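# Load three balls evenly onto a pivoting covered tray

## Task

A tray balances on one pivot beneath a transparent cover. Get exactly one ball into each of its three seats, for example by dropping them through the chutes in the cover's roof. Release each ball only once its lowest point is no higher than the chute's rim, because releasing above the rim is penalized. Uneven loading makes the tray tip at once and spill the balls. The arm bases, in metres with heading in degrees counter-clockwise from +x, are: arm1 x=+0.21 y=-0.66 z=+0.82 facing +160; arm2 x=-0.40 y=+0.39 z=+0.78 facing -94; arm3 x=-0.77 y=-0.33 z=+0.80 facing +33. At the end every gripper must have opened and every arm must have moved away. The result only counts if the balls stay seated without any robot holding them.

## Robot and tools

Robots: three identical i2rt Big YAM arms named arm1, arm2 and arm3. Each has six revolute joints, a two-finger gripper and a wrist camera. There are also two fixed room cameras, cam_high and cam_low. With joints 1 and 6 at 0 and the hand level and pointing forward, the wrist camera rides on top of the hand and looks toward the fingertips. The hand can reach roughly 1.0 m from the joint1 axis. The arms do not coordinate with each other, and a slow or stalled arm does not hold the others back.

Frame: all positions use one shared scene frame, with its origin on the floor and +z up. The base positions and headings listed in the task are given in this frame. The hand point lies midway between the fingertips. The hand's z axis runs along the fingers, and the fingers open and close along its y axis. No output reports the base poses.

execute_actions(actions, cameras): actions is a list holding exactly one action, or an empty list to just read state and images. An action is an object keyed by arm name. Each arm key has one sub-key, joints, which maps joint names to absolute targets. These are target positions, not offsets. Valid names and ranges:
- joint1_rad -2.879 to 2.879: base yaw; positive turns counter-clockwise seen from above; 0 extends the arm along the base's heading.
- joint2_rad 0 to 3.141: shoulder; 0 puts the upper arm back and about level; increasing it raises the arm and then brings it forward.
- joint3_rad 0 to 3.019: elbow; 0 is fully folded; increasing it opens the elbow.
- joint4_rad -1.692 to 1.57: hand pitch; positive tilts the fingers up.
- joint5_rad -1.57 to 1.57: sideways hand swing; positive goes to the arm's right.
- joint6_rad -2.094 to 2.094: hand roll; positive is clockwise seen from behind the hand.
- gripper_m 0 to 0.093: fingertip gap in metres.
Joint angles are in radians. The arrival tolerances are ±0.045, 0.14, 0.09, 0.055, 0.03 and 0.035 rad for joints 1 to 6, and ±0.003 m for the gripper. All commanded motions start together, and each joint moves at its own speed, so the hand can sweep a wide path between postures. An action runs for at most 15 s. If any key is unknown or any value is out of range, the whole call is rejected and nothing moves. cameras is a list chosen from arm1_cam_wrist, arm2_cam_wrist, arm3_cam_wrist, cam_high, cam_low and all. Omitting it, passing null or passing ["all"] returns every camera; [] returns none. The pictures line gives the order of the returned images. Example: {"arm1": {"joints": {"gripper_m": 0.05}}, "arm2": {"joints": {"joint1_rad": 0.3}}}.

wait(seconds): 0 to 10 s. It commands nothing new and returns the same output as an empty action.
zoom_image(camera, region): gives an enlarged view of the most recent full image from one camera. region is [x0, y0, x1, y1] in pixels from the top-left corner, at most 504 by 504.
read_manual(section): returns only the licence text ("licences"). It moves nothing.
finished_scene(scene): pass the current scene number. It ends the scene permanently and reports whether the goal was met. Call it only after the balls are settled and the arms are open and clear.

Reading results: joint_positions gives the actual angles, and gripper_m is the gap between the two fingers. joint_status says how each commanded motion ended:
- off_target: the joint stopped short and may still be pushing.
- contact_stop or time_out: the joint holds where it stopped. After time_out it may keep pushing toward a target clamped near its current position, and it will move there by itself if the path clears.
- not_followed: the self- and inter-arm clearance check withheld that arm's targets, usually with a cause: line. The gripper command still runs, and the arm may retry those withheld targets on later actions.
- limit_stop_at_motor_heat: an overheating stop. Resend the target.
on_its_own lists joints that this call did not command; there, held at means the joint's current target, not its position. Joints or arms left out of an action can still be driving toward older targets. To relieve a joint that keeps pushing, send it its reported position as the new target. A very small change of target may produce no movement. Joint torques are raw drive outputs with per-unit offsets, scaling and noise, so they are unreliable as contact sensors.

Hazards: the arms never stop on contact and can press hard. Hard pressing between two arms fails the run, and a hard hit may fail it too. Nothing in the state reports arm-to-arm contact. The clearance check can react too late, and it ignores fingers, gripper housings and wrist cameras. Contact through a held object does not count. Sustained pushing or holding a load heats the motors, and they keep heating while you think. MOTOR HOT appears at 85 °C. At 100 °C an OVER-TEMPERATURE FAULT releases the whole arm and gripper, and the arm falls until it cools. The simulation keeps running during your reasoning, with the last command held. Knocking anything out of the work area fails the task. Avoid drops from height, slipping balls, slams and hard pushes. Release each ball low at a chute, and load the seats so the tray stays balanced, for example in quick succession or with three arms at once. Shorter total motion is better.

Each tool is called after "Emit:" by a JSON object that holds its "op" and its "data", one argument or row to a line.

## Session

Emit:
{"op": "execute_actions", "data": {
  "actions": []
}}

Scene clock: 0.00 s.
Joint torques (N m, as the arm reports them, + toward a larger angle): no reading
arm1.joint_positions: joint1_rad=+0.432 joint2_rad=+0.622 joint3_rad=+1.326 joint4_rad=-1.323 joint5_rad=-0.086 joint6_rad=+0.068 gripper_m=+0.094
arm1.joint_status: not commanded
arm1.hand: x=-0.0326 y=-0.7038 z=+1.3263 quat_wxyz=(+0.067, +0.888, +0.033, -0.454) (m; scene frame)
arm2.joint_positions: joint1_rad=+0.739 joint2_rad=+0.426 joint3_rad=+1.692 joint4_rad=-1.388 joint5_rad=+0.120 joint6_rad=+0.111 gripper_m=+0.094
arm2.joint_status: not commanded
arm2.hand: x=-0.3805 y=+0.3260 z=+1.4683 quat_wxyz=(-0.595, -0.396, -0.635, +0.296) (m; scene frame)
arm3.joint_positions: joint1_rad=+0.796 joint2_rad=+0.486 joint3_rad=+1.675 joint4_rad=-1.406 joint5_rad=-0.017 joint6_rad=-0.561 gripper_m=+0.094
arm3.joint_status: not commanded
arm3.hand: x=-0.7465 y=-0.2314 z=+1.4691 quat_wxyz=(-0.570, +0.644, -0.442, -0.253) (m; scene frame)
pictures: arm1_cam_wrist, arm2_cam_wrist, arm3_cam_wrist, cam_high, cam_low
Images, in order (width x height): arm1_cam_wrist 672x504, arm2_cam_wrist 672x504, arm3_cam_wrist 672x504, cam_high 672x504, cam_low 672x504.

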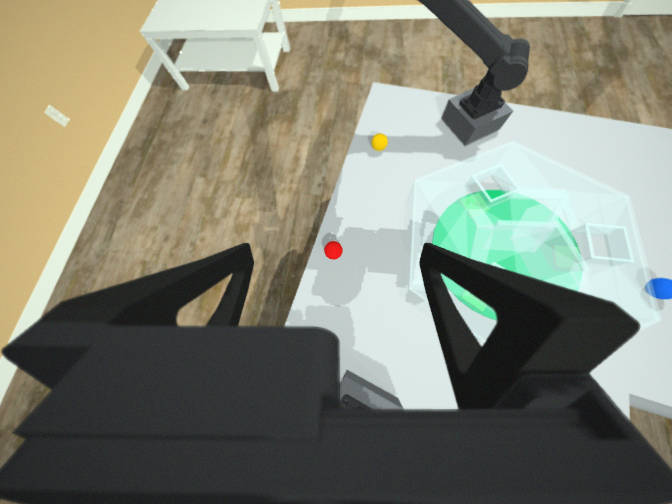

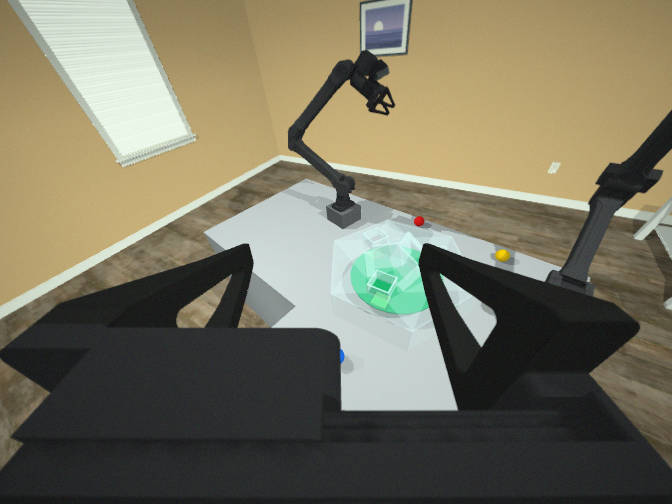

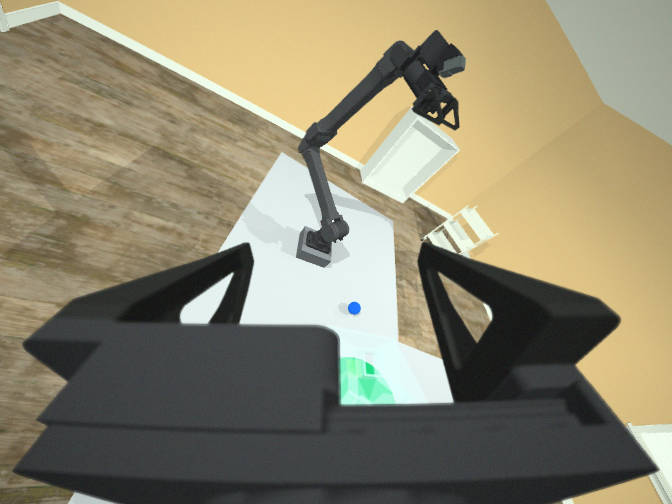

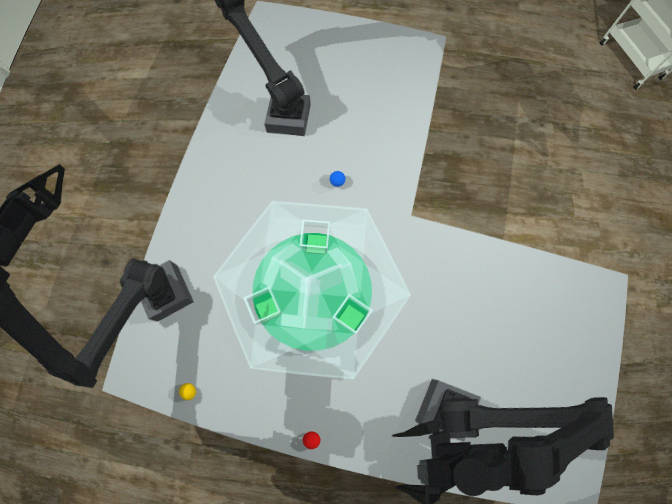

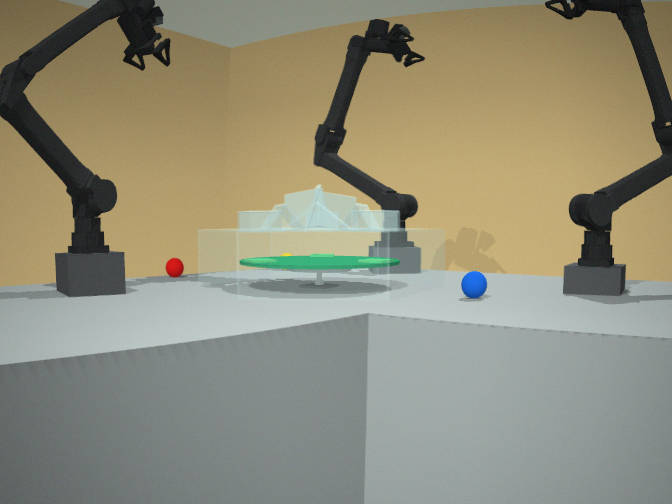

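Emit:
{"op": "execute_actions", "data": {
  "actions": [
    {"arm1":{"joints":{"joint1_rad":0.625,"joint2_rad":1.76,"joint3_rad":1.125,"joint4_rad":-0.913,"joint5_rad":0,"joint6_rad":0}},"arm3":{"joints":{"joint1_rad":-1.826,"joint2_rad":1.205,"joint3_rad":0.955,"joint4_rad":-1.29,"joint5_rad":0,"joint6_rad":0}},"arm2":{"joints":{"joint1_rad":0.55,"joint2_rad":1.305,"joint3_rad":0.695,"joint4_rad":-0.943,"joint5_rad":0,"joint6_rad":1.76}}}
  ]
}}

Scene clock: 7.37 s.
Joint torques (N m, as the arm reports them, + toward a larger angle): arm1=[ -0.26 -12.53   6.98   0.59  -0.01  -0.15] | arm2=[-0.97 -7.68  7.48  0.6   0.09  0.31] | arm3=[ 0.54 -7.86  8.36 -0.07  0.17  0.1 ]
arm1.joint_positions: joint1_rad=+0.618 joint2_rad=+1.769 joint3_rad=+1.127 joint4_rad=-0.923 joint5_rad=-0.002 joint6_rad=+0.017 gripper_m=+0.094
arm1.joint_status: all done
arm1.hand: x=-0.2440 y=-0.7873 z=+0.8281 quat_wxyz=(-0.007, +0.992, +0.129, -0.003) (m; scene frame)
arm2.joint_positions: joint1_rad=+0.557 joint2_rad=+1.312 joint3_rad=+0.696 joint4_rad=-0.949 joint5_rad=+0.002 joint6_rad=+1.744 gripper_m=+0.094
arm2.joint_status: all done
arm2.hand: x=-0.2602 y=+0.1182 z=+0.8332 quat_wxyz=(-0.004, -0.988, -0.158, +0.000) (m; scene frame)
arm3.joint_positions: joint1_rad=-1.824 joint2_rad=+1.220 joint3_rad=+0.939 joint4_rad=-1.285 joint5_rad=-0.001 joint6_rad=-0.007 gripper_m=+0.094
arm3.joint_status: all done
arm3.hand: x=-0.6661 y=-0.6410 z=+0.9595 quat_wxyz=(-0.001, -0.583, -0.813, +0.005) (m; scene frame)
pictures: arm1_cam_wrist, arm2_cam_wrist, arm3_cam_wrist, cam_high, cam_low
Images, in order (width x height): arm1_cam_wrist 672x504, arm2_cam_wrist 672x504, arm3_cam_wrist 672x504, cam_high 672x504, cam_low 672x504.

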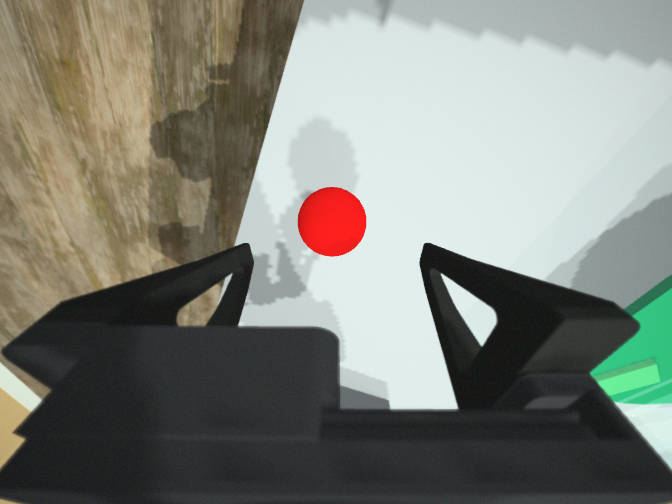

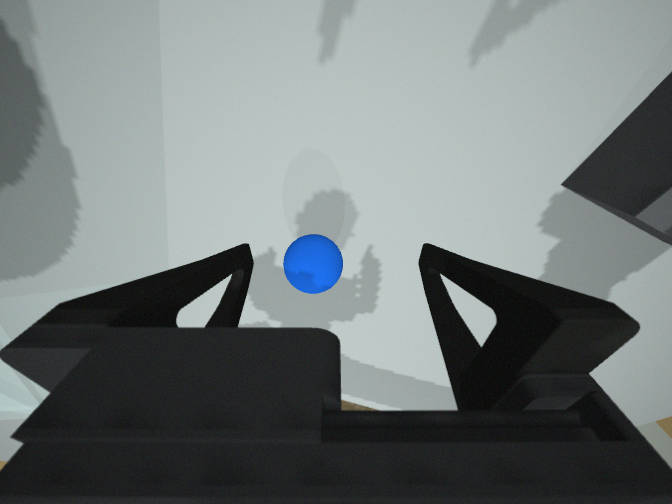

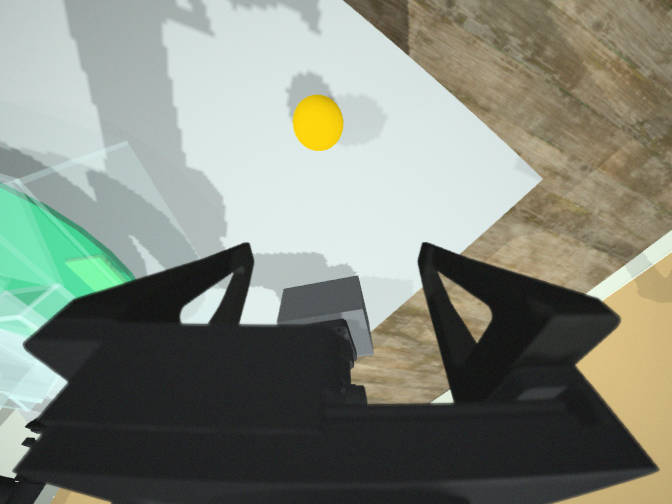

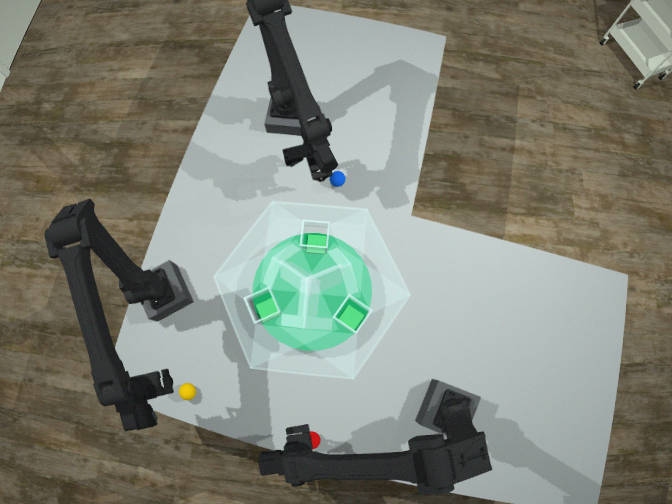

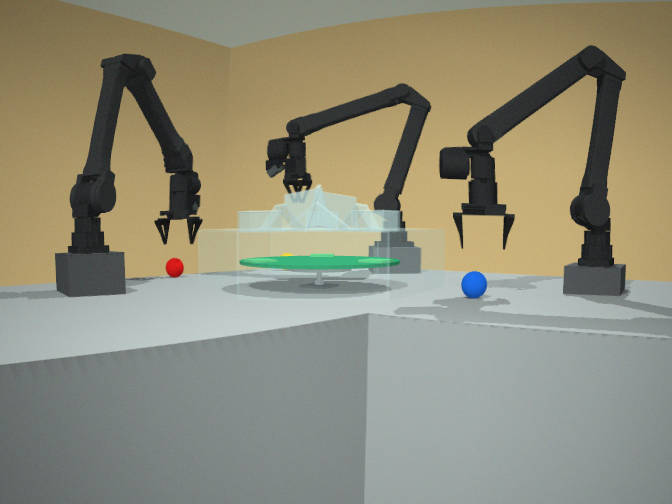

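Emit:
{"op": "execute_actions", "data": {
  "actions": [
    {"arm1":{"joints":{"joint1_rad":0.632,"joint2_rad":1.887,"joint3_rad":1.07,"joint4_rad":-0.735}},"arm3":{"joints":{"joint1_rad":-1.765,"joint2_rad":1.572,"joint3_rad":0.848,"joint4_rad":-0.808}},"arm2":{"joints":{"joint1_rad":0.69,"joint2_rad":1.452,"joint3_rad":0.765,"joint4_rad":-0.842}}}
  ],
  "cameras": ["arm1_cam_wrist","arm2_cam_wrist","arm3_cam_wrist"]
}}

Scene clock: 11.90 s.
Joint torques (N m, as the arm reports them, + toward a larger angle): arm1=[  0.21 -13.41   5.96   0.66  -0.01  -0.15] | arm2=[-0.55 -9.11  9.48  0.73  0.12  0.28] | arm3=[  0.58 -11.48   6.1    0.94   0.16   0.12]
arm1.joint_positions: joint1_rad=+0.618 joint2_rad=+1.900 joint3_rad=+1.071 joint4_rad=-0.747 joint5_rad=-0.002 joint6_rad=+0.017 gripper_m=+0.094
arm1.joint_status: all done
arm1.hand: x=-0.2394 y=-0.7849 z=+0.7538 quat_wxyz=(-0.008, +0.992, +0.129, +0.002) (m; scene frame)
arm2.joint_positions: joint1_rad=+0.693 joint2_rad=+1.456 joint3_rad=+0.736 joint4_rad=-0.851 joint5_rad=+0.001 joint6_rad=+1.745 gripper_m=+0.094
arm2.joint_status: all done
arm2.hand: x=-0.2076 y=+0.1160 z=+0.8028 quat_wxyz=(-0.002, -0.975, -0.224, +0.000) (m; scene frame)
arm3.joint_positions: joint1_rad=-1.768 joint2_rad=+1.590 joint3_rad=+0.837 joint4_rad=-0.822 joint5_rad=-0.001 joint6_rad=-0.007 gripper_m=+0.094
arm3.joint_status: all done
arm3.hand: x=-0.6315 y=-0.6833 z=+0.8027 quat_wxyz=(+0.002, -0.560, -0.828, +0.002) (m; scene frame)
pictures: arm1_cam_wrist, arm2_cam_wrist, arm3_cam_wrist
Images, in order (width x height): arm1_cam_wrist 672x504, arm2_cam_wrist 672x504, arm3_cam_wrist 672x504.

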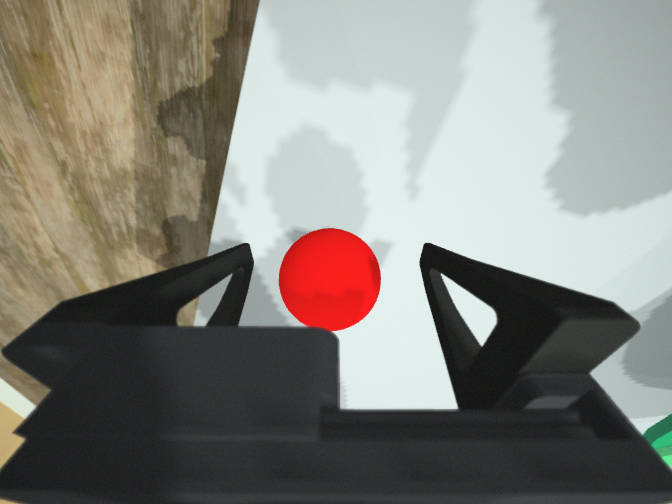

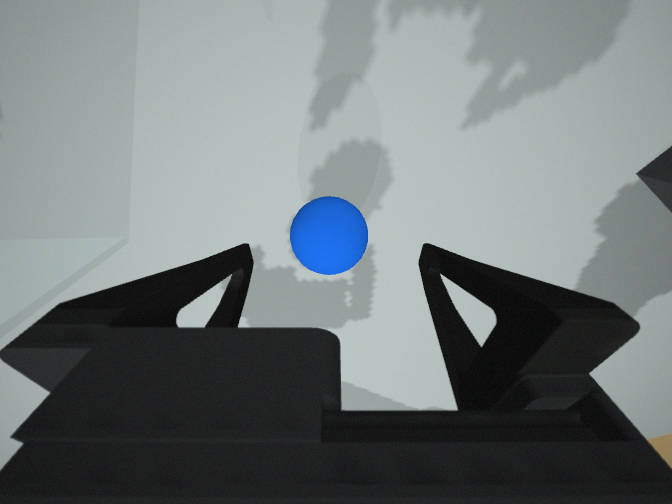

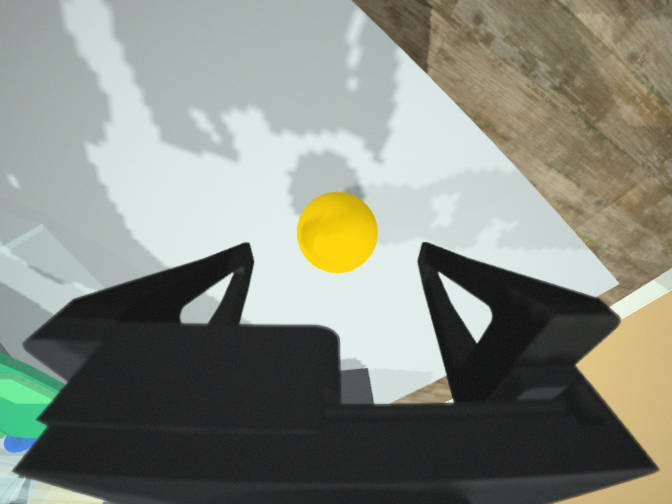

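Emit:
{"op": "execute_actions", "data": {
  "actions": [
    {"arm1":{"joints":{"gripper_m":0.044}},"arm3":{"joints":{"joint2_rad":1.673,"joint3_rad":0.812,"joint4_rad":-0.671}},"arm2":{"joints":{"joint2_rad":1.566,"joint3_rad":0.708,"joint4_rad":-0.701}}}
  ],
  "cameras": ["arm1_cam_wrist","arm2_cam_wrist","arm3_cam_wrist"]
}}

Scene clock: 14.00 s.
Joint torques (N m, as the arm reports them, + toward a larger angle): arm1=[  0.22 -13.49   5.92   0.6   -0.05  -0.14] | arm2=[-0.61 -9.89  6.16  0.8   0.12  0.28] | arm3=[  1.22 -10.63   5.14   0.79   0.16   0.12]
arm1.joint_positions: joint1_rad=+0.619 joint2_rad=+1.900 joint3_rad=+1.071 joint4_rad=-0.746 joint5_rad=-0.001 joint6_rad=+0.015 gripper_m=+0.052
arm1.joint_status: gripper_m off_target (ended at +0.052, target +0.044)
arm1.hand: x=-0.2396 y=-0.7852 z=+0.7538 quat_wxyz=(-0.008, +0.991, +0.130, +0.002) (m; scene frame)
arm2.joint_positions: joint1_rad=+0.693 joint2_rad=+1.571 joint3_rad=+0.707 joint4_rad=-0.713 joint5_rad=+0.001 joint6_rad=+1.745 gripper_m=+0.094
arm2.joint_status: all done
arm2.hand: x=-0.2059 y=+0.1135 z=+0.7586 quat_wxyz=(+0.001, -0.975, -0.224, +0.002) (m; scene frame)
arm3.joint_positions: joint1_rad=-1.768 joint2_rad=+1.682 joint3_rad=+0.805 joint4_rad=-0.686 joint5_rad=-0.001 joint6_rad=-0.007 gripper_m=+0.094
arm3.joint_status: all done
arm3.hand: x=-0.6307 y=-0.6861 z=+0.7616 quat_wxyz=(-0.003, -0.560, -0.828, +0.006) (m; scene frame)
pictures: arm1_cam_wrist, arm2_cam_wrist, arm3_cam_wrist
Images, in order (width x height): arm1_cam_wrist 672x504, arm2_cam_wrist 672x504, arm3_cam_wrist 672x504.

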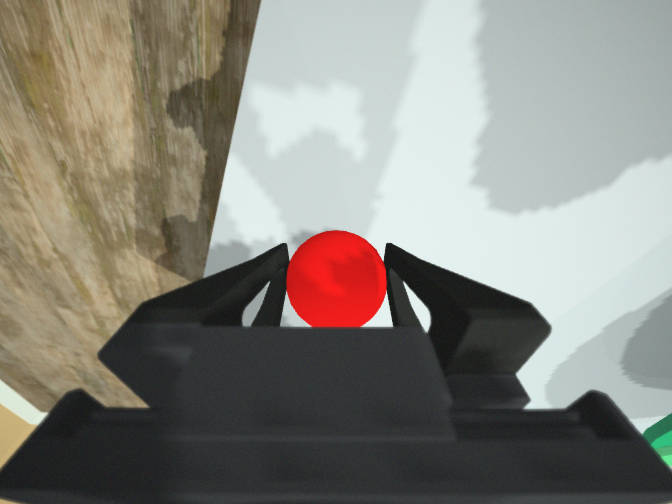

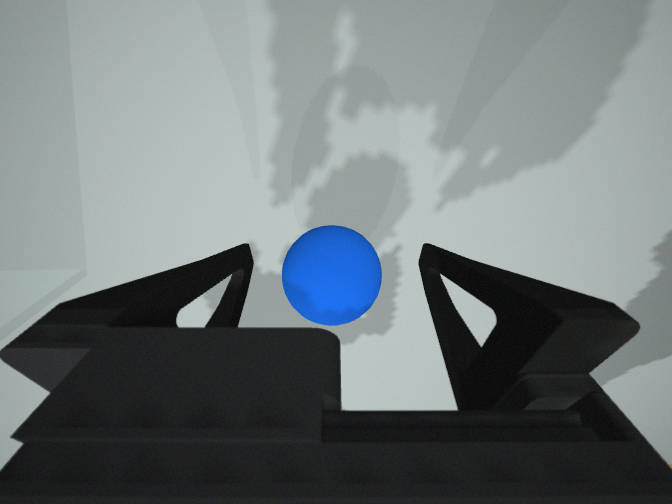

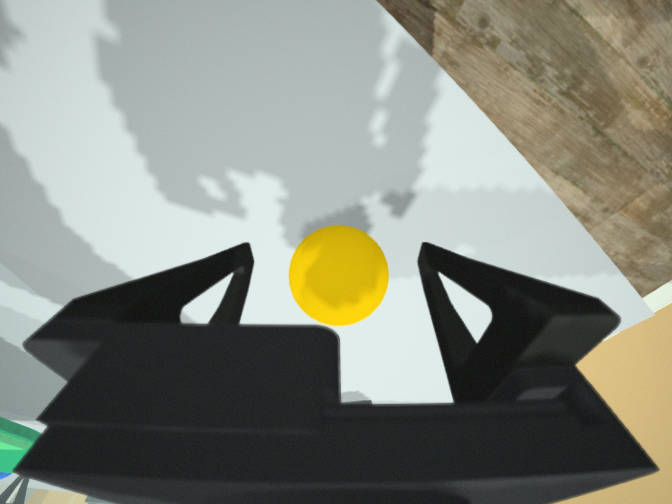

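Emit:
{"op": "execute_actions", "data": {
  "actions": [
    {"arm1":{"joints":{"joint2_rad":1.565,"joint3_rad":1.4,"joint4_rad":-1.375,"joint6_rad":1.44}},"arm3":{"joints":{"gripper_m":0.044}},"arm2":{"joints":{"gripper_m":0.044}}}
  ],
  "cameras": []
}}

Emit:
{"op": "execute_actions", "data": {
  "actions": [
    {"arm1":{"joints":{"joint1_rad":-0.365,"joint2_rad":1.525,"joint3_rad":1.203,"joint4_rad":-1.227}},"arm3":{"joints":{"joint2_rad":1.325,"joint3_rad":1.18,"joint4_rad":-1.4,"joint6_rad":1.05}},"arm2":{"joints":{"joint2_rad":1.175,"joint3_rad":1.085,"joint4_rad":-1.46,"joint6_rad":1.885}}}
  ],
  "cameras": ["arm1_cam_wrist","cam_low"]
}}

Scene clock: 19.03 s.
Joint torques (N m, as the arm reports them, + toward a larger angle): arm1=[  0.27 -12.39   9.67  -0.24   0.02   0.19] | arm2=[-0.57 -9.99  6.18  0.75  0.1   0.28] | arm3=[  0.52 -11.02   5.08   0.71   0.17   0.15]
arm1.joint_positions: joint1_rad=+0.619 joint2_rad=+1.583 joint3_rad=+1.386 joint4_rad=-1.364 joint5_rad=-0.001 joint6_rad=+1.423 gripper_m=+0.052
arm1.joint_status: all done
arm1.hand: x=-0.2445 y=-0.7908 z=+1.0020 quat_wxyz=(-0.002, +0.840, -0.542, -0.009) (m; scene frame)
arm2.joint_positions: joint1_rad=+0.693 joint2_rad=+1.571 joint3_rad=+0.707 joint4_rad=-0.711 joint5_rad=+0.001 joint6_rad=+1.746 gripper_m=+0.052
arm2.joint_status: gripper_m off_target (ended at +0.052, target +0.044)
arm2.hand: x=-0.2056 y=+0.1131 z=+0.7586 quat_wxyz=(+0.001, -0.975, -0.223, +0.001) (m; scene frame)
arm3.joint_positions: joint1_rad=-1.768 joint2_rad=+1.682 joint3_rad=+0.805 joint4_rad=-0.684 joint5_rad=-0.001 joint6_rad=-0.007 gripper_m=+0.053
arm3.joint_status: gripper_m off_target (ended at +0.053, target +0.044)
arm3.hand: x=-0.6306 y=-0.6866 z=+0.7617 quat_wxyz=(-0.003, -0.560, -0.828, +0.006) (m; scene frame)
pictures: none
No camera images: the call's "cameras" was empty. Leave "cameras" out to get every camera's image.

Scene clock: 20.93 s.
Joint torques (N m, as the arm reports them, + toward a larger angle): arm1=[ -0.65 -11.33   8.19   0.33  -0.08   0.19] | arm2=[-0.7  -7.21 10.52 -0.16  0.1   0.28] | arm3=[ 0.63 -9.04  8.7  -0.27  0.22  0.12]
arm1.joint_positions: joint1_rad=-0.365 joint2_rad=+1.541 joint3_rad=+1.205 joint4_rad=-1.231 joint5_rad=+0.002 joint6_rad=+1.423 gripper_m=+0.052
arm1.joint_status: all done
arm1.hand: x=-0.1252 y=-0.3753 z=+0.9599 quat_wxyz=(-0.003, +0.484, -0.875, -0.010) (m; scene frame)
arm2.joint_positions: joint1_rad=+0.693 joint2_rad=+1.180 joint3_rad=+1.071 joint4_rad=-1.449 joint5_rad=+0.001 joint6_rad=+1.870 gripper_m=+0.052
arm2.joint_status: all done
arm2.hand: x=-0.2139 y=+0.1247 z=+1.0048 quat_wxyz=(-0.007, -0.987, -0.163, -0.002) (m; scene frame)
arm3.joint_positions: joint1_rad=-1.768 joint2_rad=+1.336 joint3_rad=+1.161 joint4_rad=-1.387 joint5_rad=-0.001 joint6_rad=+1.041 gripper_m=+0.053
arm3.joint_status: all done
arm3.hand: x=-0.6291 y=-0.6854 z=+1.0041 quat_wxyz=(-0.005, -0.899, -0.437, +0.004) (m; scene frame)
pictures: arm1_cam_wrist, cam_low
Images, in order (width x height): arm1_cam_wrist 672x504, cam_low 672x504.

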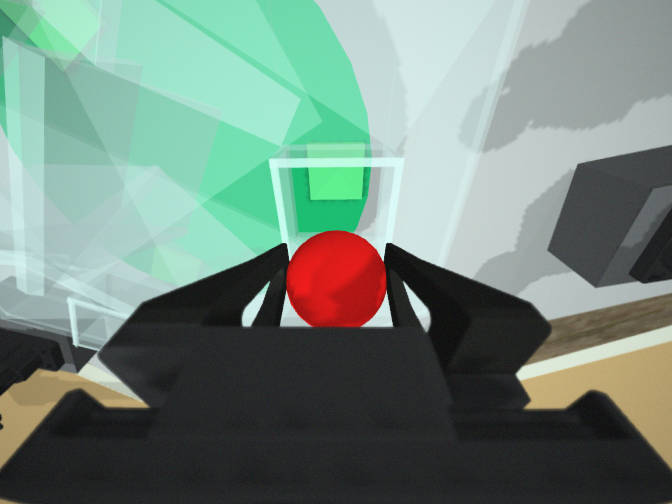

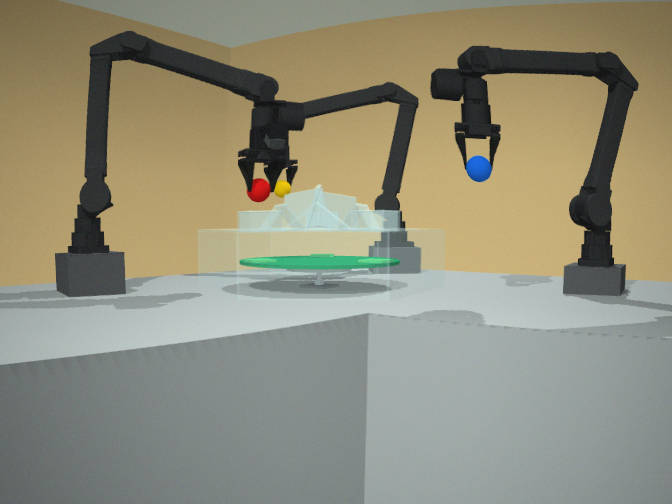

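Emit:
{"op": "execute_actions", "data": {
  "actions": [
    {"arm1":{"joints":{"joint1_rad":-0.39,"joint2_rad":1.572,"joint3_rad":1.133,"joint4_rad":-1.114}},"arm3":{"joints":{"joint1_rad":-0.661,"joint2_rad":1.38,"joint3_rad":1.12,"joint4_rad":-1.272}},"arm2":{"joints":{"joint1_rad":0.33,"joint2_rad":1.765,"joint3_rad":1.66,"joint4_rad":-1.395}}}
  ],
  "cameras": ["arm1_cam_wrist","arm2_cam_wrist","arm3_cam_wrist","cam_low"]
}}

Scene clock: 24.27 s.
Joint torques (N m, as the arm reports them, + toward a larger angle): arm1=[ -1.48 -11.11   8.06   0.57  -0.08   0.18] | arm2=[  0.18 -19.01  13.77   0.36   0.09   0.29] | arm3=[  0.35 -11.07   8.3    0.31   0.19   0.09]
arm1.joint_positions: joint1_rad=-0.379 joint2_rad=+1.585 joint3_rad=+1.132 joint4_rad=-1.125 joint5_rad=+0.002 joint6_rad=+1.423 gripper_m=+0.052
arm1.joint_status: all done
arm1.hand: x=-0.1191 y=-0.3718 z=+0.9162 quat_wxyz=(-0.005, +0.478, -0.878, -0.005) (m; scene frame)
arm2.joint_positions: joint1_rad=+0.321 joint2_rad=+1.783 joint3_rad=+1.606 joint4_rad=-1.398 joint5_rad=+0.002 joint6_rad=+1.870 gripper_m=+0.052
arm2.joint_status: all done
arm2.hand: x=-0.2665 y=-0.1389 z=+0.9599 quat_wxyz=(+0.000, -1.000, +0.022, +0.001) (m; scene frame)
arm3.joint_positions: joint1_rad=-0.660 joint2_rad=+1.400 joint3_rad=+1.103 joint4_rad=-1.279 joint5_rad=+0.000 joint6_rad=+1.043 gripper_m=+0.053
arm3.joint_status: all done
arm3.hand: x=-0.3807 y=-0.3683 z=+0.9563 quat_wxyz=(+0.003, -0.536, -0.844, +0.005) (m; scene frame)
pictures: arm1_cam_wrist, arm2_cam_wrist, arm3_cam_wrist, cam_low
Images, in order (width x height): arm1_cam_wrist 672x504, arm2_cam_wrist 672x504, arm3_cam_wrist 672x504, cam_low 672x504.

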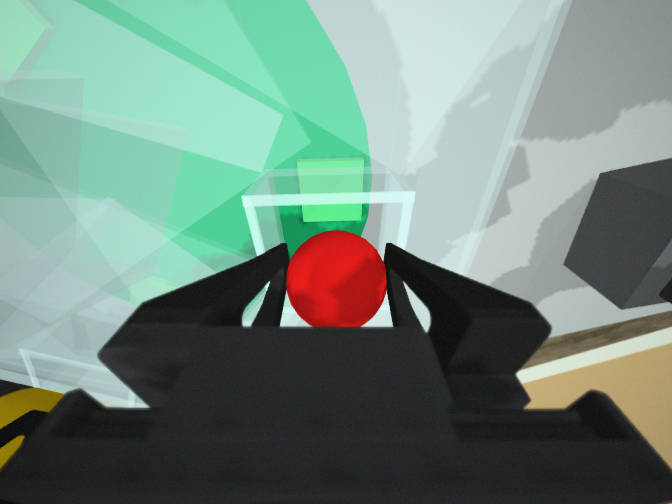

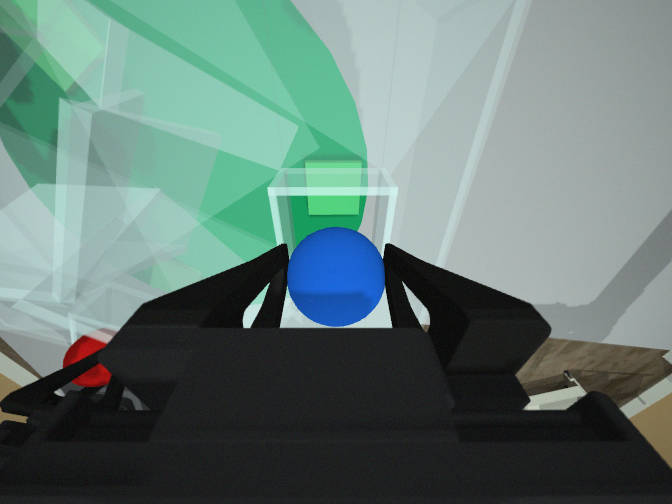

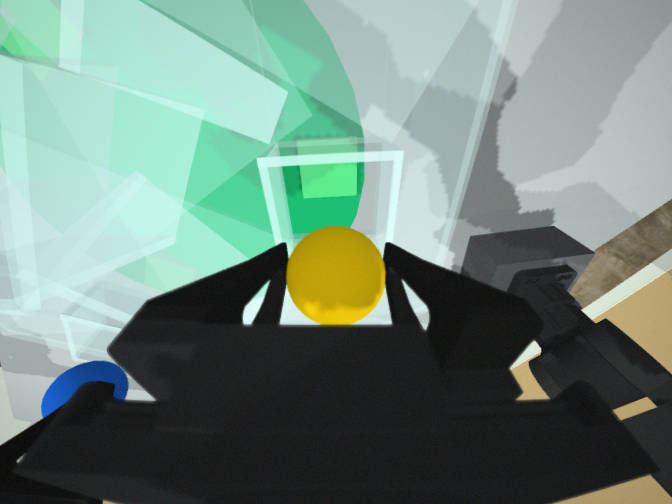

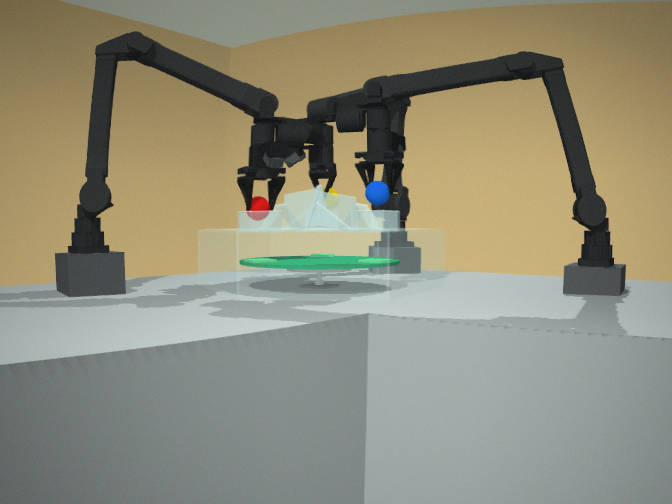

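Emit:
{"op": "execute_actions", "data": {
  "actions": [
    {"arm1":{"joints":{"joint4_rad":-1.1}},"arm3":{"joints":{"joint1_rad":-0.68,"joint2_rad":1.428,"joint3_rad":1.068,"joint4_rad":-1.17,"joint6_rad":0.98,"gripper_m":0.045}},"arm2":{"joints":{"joint1_rad":0.352,"joint2_rad":1.8,"joint3_rad":1.558,"joint4_rad":-1.3}}}
  ],
  "cameras": ["arm1_cam_wrist","arm2_cam_wrist","arm3_cam_wrist","cam_low"]
}}

Emit:
{"op": "zoom_image", "data": {
  "camera": "cam_low",
  "region": [220, 160, 420, 280]
}}

Scene clock: 27.57 s.
Joint torques (N m, as the arm reports them, + toward a larger angle): arm1=[ -1.4  -11.22   8.05   0.63  -0.08   0.19] | arm2=[  0.11 -17.87   9.52   0.82   0.09   0.28] | arm3=[ -0.33 -10.45   7.97   0.63   0.06  -0.01]
arm1.joint_positions: joint1_rad=-0.379 joint2_rad=+1.585 joint3_rad=+1.132 joint4_rad=-1.112 joint5_rad=+0.002 joint6_rad=+1.423 gripper_m=+0.052
arm1.joint_status: all done
arm1.hand: x=-0.1215 y=-0.3697 z=+0.9163 quat_wxyz=(-0.002, +0.478, -0.878, -0.011) (m; scene frame)
arm2.joint_positions: joint1_rad=+0.347 joint2_rad=+1.803 joint3_rad=+1.552 joint4_rad=-1.312 joint5_rad=+0.002 joint6_rad=+1.870 gripper_m=+0.052
arm2.joint_status: all done
arm2.hand: x=-0.2518 y=-0.1391 z=+0.9292 quat_wxyz=(-0.005, -1.000, +0.009, -0.001) (m; scene frame)
arm3.joint_positions: joint1_rad=-0.674 joint2_rad=+1.437 joint3_rad=+1.054 joint4_rad=-1.183 joint5_rad=+0.003 joint6_rad=+0.989 gripper_m=+0.053
arm3.joint_status: gripper_m off_target (ended at +0.053, target +0.045); the others done
arm3.hand: x=-0.3759 y=-0.3746 z=+0.9248 quat_wxyz=(-0.001, -0.518, -0.855, +0.004) (m; scene frame)
pictures: arm1_cam_wrist, arm2_cam_wrist, arm3_cam_wrist, cam_low
Images, in order (width x height): arm1_cam_wrist 672x504, arm2_cam_wrist 672x504, arm3_cam_wrist 672x504, cam_low 672x504.

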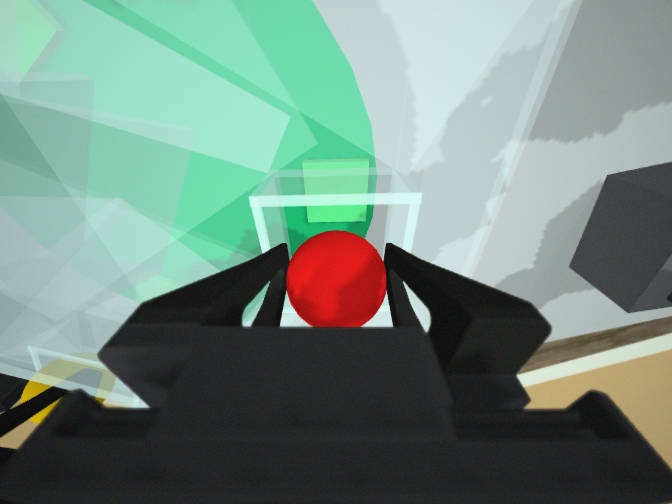

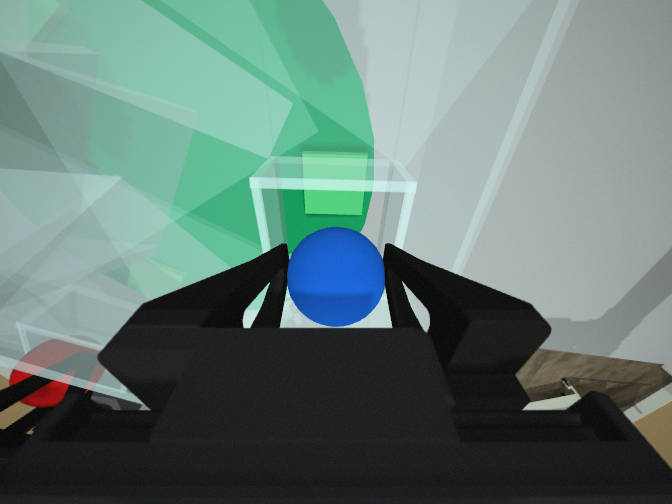

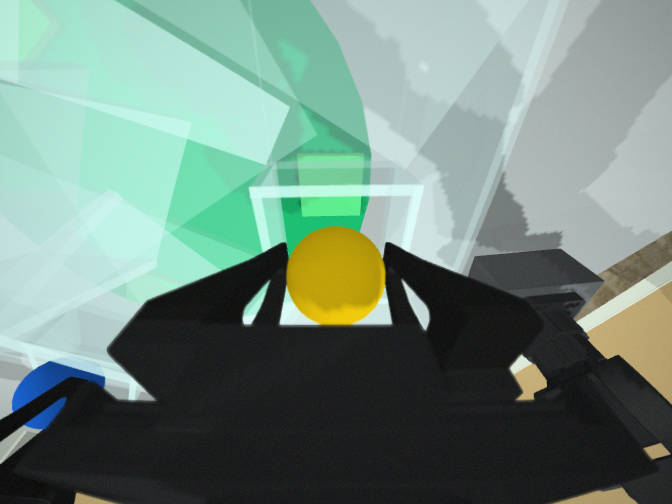

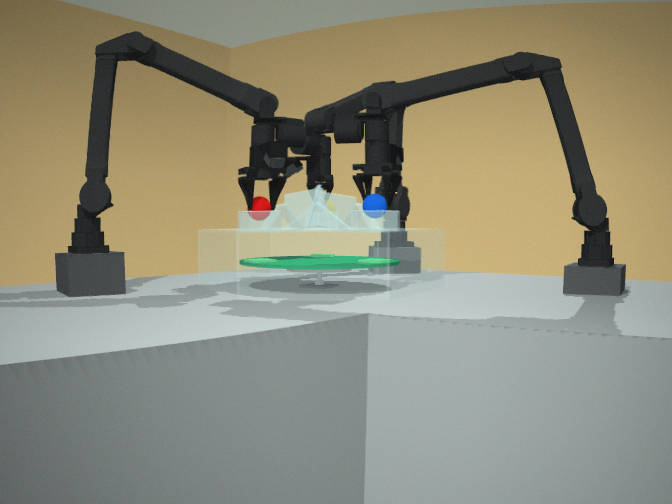

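Region (220, 160, 420, 280) of cam_low's 672x504 image, scaled by 2.520, with more detail than that image has; it fills the top 302 rows of this view, and the rest is white.

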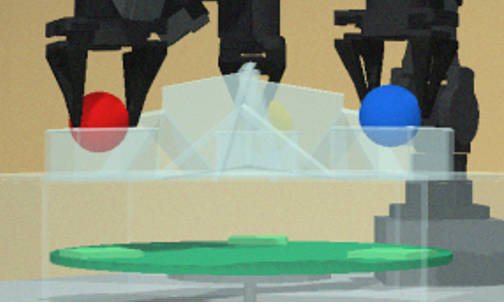

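Emit:
{"op": "execute_actions", "data": {
  "actions": [
    {"arm2":{"joints":{"joint3_rad":1.535,"joint4_rad":-1.27}}}
  ],
  "cameras": ["arm2_cam_wrist"]
}}

Scene clock: 28.87 s.
Joint torques (N m, as the arm reports them, + toward a larger angle): arm1=[ -1.41 -11.24   8.03   0.65  -0.08   0.18] | arm2=[ -0.02 -17.74   9.09   1.03  -0.09   0.28] | arm3=[ -0.01 -10.01   7.77   0.72   0.09  -0.02]
arm1.joint_positions: joint1_rad=-0.379 joint2_rad=+1.585 joint3_rad=+1.132 joint4_rad=-1.112 joint5_rad=+0.002 joint6_rad=+1.423 gripper_m=+0.052
arm1.joint_status: not commanded
arm1.hand: x=-0.1215 y=-0.3697 z=+0.9163 quat_wxyz=(-0.002, +0.478, -0.878, -0.011) (m; scene frame)
arm2.joint_positions: joint1_rad=+0.347 joint2_rad=+1.803 joint3_rad=+1.533 joint4_rad=-1.286 joint5_rad=+0.007 joint6_rad=+1.870 gripper_m=+0.052
arm2.joint_status: all done
arm2.hand: x=-0.2528 y=-0.1395 z=+0.9225 quat_wxyz=(-0.010, -1.000, +0.010, +0.000) (m; scene frame)
arm3.joint_positions: joint1_rad=-0.674 joint2_rad=+1.437 joint3_rad=+1.054 joint4_rad=-1.183 joint5_rad=+0.003 joint6_rad=+0.988 gripper_m=+0.053
arm3.joint_status: not commanded
arm3.hand: x=-0.3759 y=-0.3746 z=+0.9248 quat_wxyz=(-0.001, -0.518, -0.855, +0.004) (m; scene frame)
pictures: arm2_cam_wrist
Images, in order (width x height): arm2_cam_wrist 672x504.

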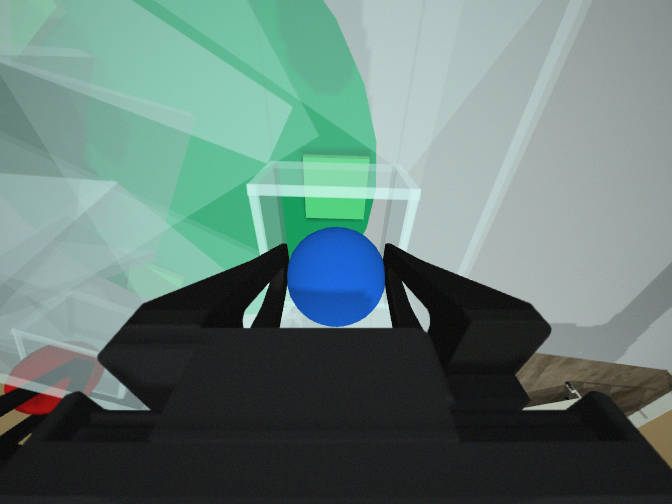

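Emit:
{"op": "execute_actions", "data": {
  "actions": [
    {"arm2":{"joints":{"joint1_rad":0.328}}}
  ],
  "cameras": ["arm2_cam_wrist"]
}}

Scene clock: 30.17 s.
Joint torques (N m, as the arm reports them, + toward a larger angle): arm1=[ -1.41 -11.28   8.04   0.63  -0.08   0.19] | arm2=[ -1.3  -17.8    9.14   0.84   0.03   0.28] | arm3=[ -0.37 -10.43   7.78   0.65   0.04   0.01]
arm1.joint_positions: joint1_rad=-0.379 joint2_rad=+1.585 joint3_rad=+1.132 joint4_rad=-1.112 joint5_rad=+0.002 joint6_rad=+1.423 gripper_m=+0.052
arm1.joint_status: not commanded
arm1.hand: x=-0.1215 y=-0.3697 z=+0.9163 quat_wxyz=(-0.002, +0.478, -0.878, -0.011) (m; scene frame)
arm2.joint_positions: joint1_rad=+0.338 joint2_rad=+1.803 joint3_rad=+1.533 joint4_rad=-1.282 joint5_rad=+0.004 joint6_rad=+1.870 gripper_m=+0.052
arm2.joint_status: all done
arm2.hand: x=-0.2568 y=-0.1416 z=+0.9225 quat_wxyz=(-0.011, -1.000, +0.014, -0.002) (m; scene frame)
arm3.joint_positions: joint1_rad=-0.674 joint2_rad=+1.437 joint3_rad=+1.054 joint4_rad=-1.183 joint5_rad=+0.003 joint6_rad=+0.988 gripper_m=+0.053
arm3.joint_status: not commanded
arm3.hand: x=-0.3759 y=-0.3746 z=+0.9248 quat_wxyz=(-0.001, -0.518, -0.855, +0.004) (m; scene frame)
pictures: arm2_cam_wrist
Images, in order (width x height): arm2_cam_wrist 672x504.

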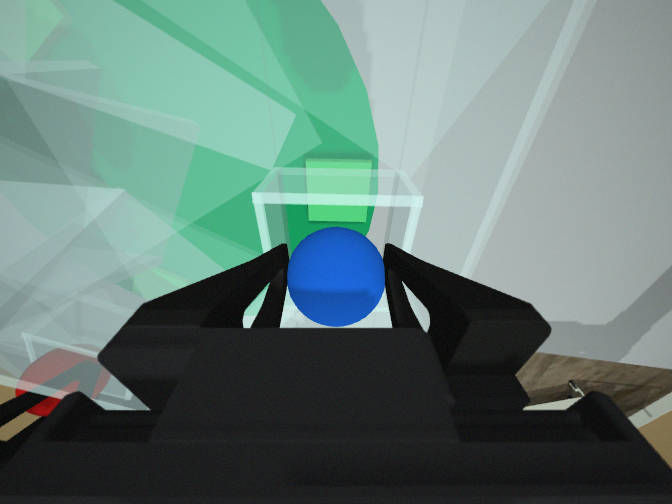

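Emit:
{"op": "execute_actions", "data": {
  "actions": [
    {"arm2":{"joints":{"gripper_m":0.062}},"arm1":{"joints":{"gripper_m":0.062}},"arm3":{"joints":{"gripper_m":0.063}}}
  ],
  "cameras": ["cam_low"]
}}

Emit:
{"op": "execute_actions", "data": {
  "actions": [
    {"arm2":{"joints":{"joint2_rad":1.25}},"arm1":{"joints":{"joint2_rad":1.0}},"arm3":{"joints":{"joint2_rad":0.9}}}
  ],
  "cameras": ["cam_high","cam_low"]
}}

Scene clock: 31.50 s.
Joint torques (N m, as the arm reports them, + toward a larger angle): arm1=[ -1.41 -11.04   8.08   0.65  -0.08   0.18] | arm2=[ -1.22 -17.71   9.1    0.88   0.04   0.28] | arm3=[-0.33 -9.87  7.68  0.65  0.09 -0.02]
arm1.joint_positions: joint1_rad=-0.379 joint2_rad=+1.584 joint3_rad=+1.132 joint4_rad=-1.112 joint5_rad=+0.002 joint6_rad=+1.423 gripper_m=+0.062
arm1.joint_status: all done
arm1.hand: x=-0.1215 y=-0.3697 z=+0.9166 quat_wxyz=(-0.002, +0.478, -0.878, -0.012) (m; scene frame)
arm2.joint_positions: joint1_rad=+0.337 joint2_rad=+1.803 joint3_rad=+1.533 joint4_rad=-1.282 joint5_rad=+0.003 joint6_rad=+1.870 gripper_m=+0.062
arm2.joint_status: all done
arm2.hand: x=-0.2570 y=-0.1416 z=+0.9227 quat_wxyz=(-0.011, -1.000, +0.014, -0.002) (m; scene frame)
arm3.joint_positions: joint1_rad=-0.674 joint2_rad=+1.437 joint3_rad=+1.054 joint4_rad=-1.183 joint5_rad=+0.003 joint6_rad=+0.988 gripper_m=+0.063
arm3.joint_status: all done
arm3.hand: x=-0.3759 y=-0.3746 z=+0.9248 quat_wxyz=(-0.001, -0.518, -0.855, +0.004) (m; scene frame)
pictures: cam_low
Images, in order (width x height): cam_low 672x504.

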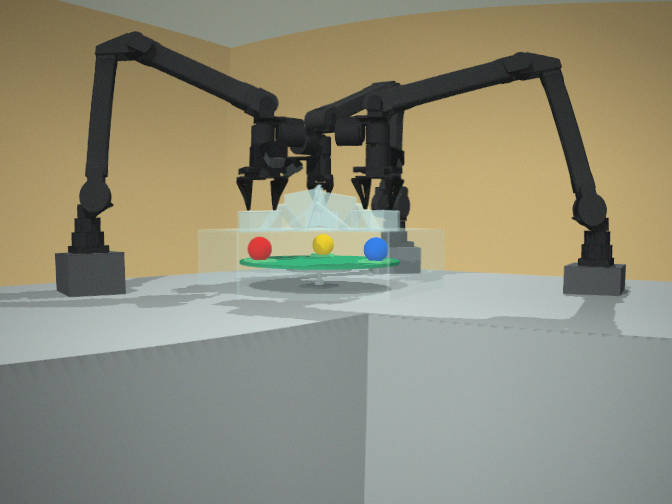

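Scene clock: 33.10 s.
Joint torques (N m, as the arm reports them, + toward a larger angle): arm1=[-1.4  -4.42  9.7   1.51 -0.09  0.13] | arm2=[-0.88 -9.45 10.86  1.74  0.04  0.22] | arm3=[-0.08 -2.79  9.19  1.48  0.05 -0.06]
arm1.joint_positions: joint1_rad=-0.379 joint2_rad=+0.999 joint3_rad=+1.132 joint4_rad=-1.111 joint5_rad=+0.002 joint6_rad=+1.423 gripper_m=+0.062
arm1.joint_status: all done
arm1.hand: x=-0.0832 y=-0.4066 z=+1.1526 quat_wxyz=(+0.097, +0.458, -0.838, -0.282) (m; scene frame)
arm2.joint_positions: joint1_rad=+0.337 joint2_rad=+1.256 joint3_rad=+1.525 joint4_rad=-1.279 joint5_rad=+0.003 joint6_rad=+1.870 gripper_m=+0.062
arm2.joint_status: all done
arm2.hand: x=-0.2786 y=-0.0638 z=+1.1915 quat_wxyz=(-0.268, -0.960, +0.014, -0.077) (m; scene frame)
arm3.joint_positions: joint1_rad=-0.674 joint2_rad=+0.896 joint3_rad=+1.054 joint4_rad=-1.183 joint5_rad=+0.003 joint6_rad=+0.987 gripper_m=+0.063
arm3.joint_status: all done
arm3.hand: x=-0.4252 y=-0.3684 z=+1.1173 quat_wxyz=(-0.243, -0.499, -0.825, -0.111) (m; scene frame)
pictures: cam_high, cam_low
Images, in order (width x height): cam_high 672x504, cam_low 672x504.

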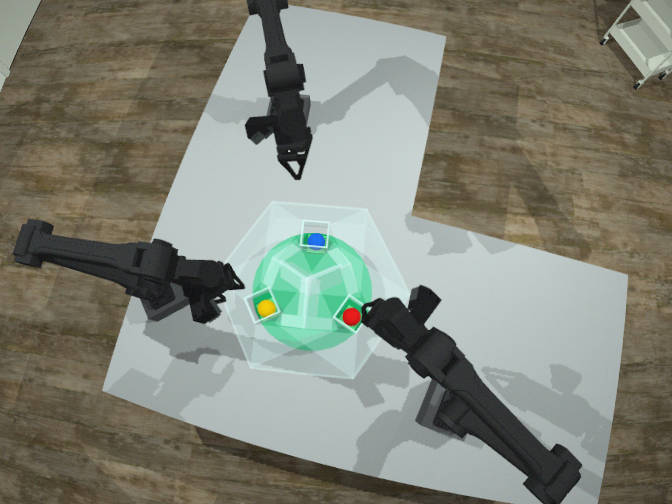

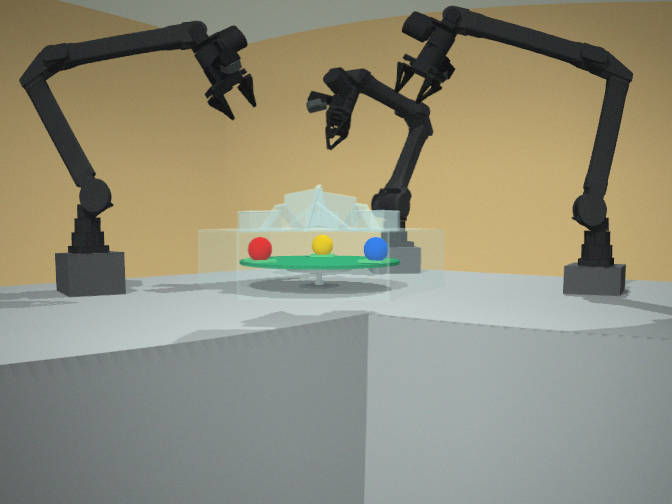

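Emit:
{"op": "finished_scene", "data": {
  "scene": 2
}}

The scene is finished: the task was done.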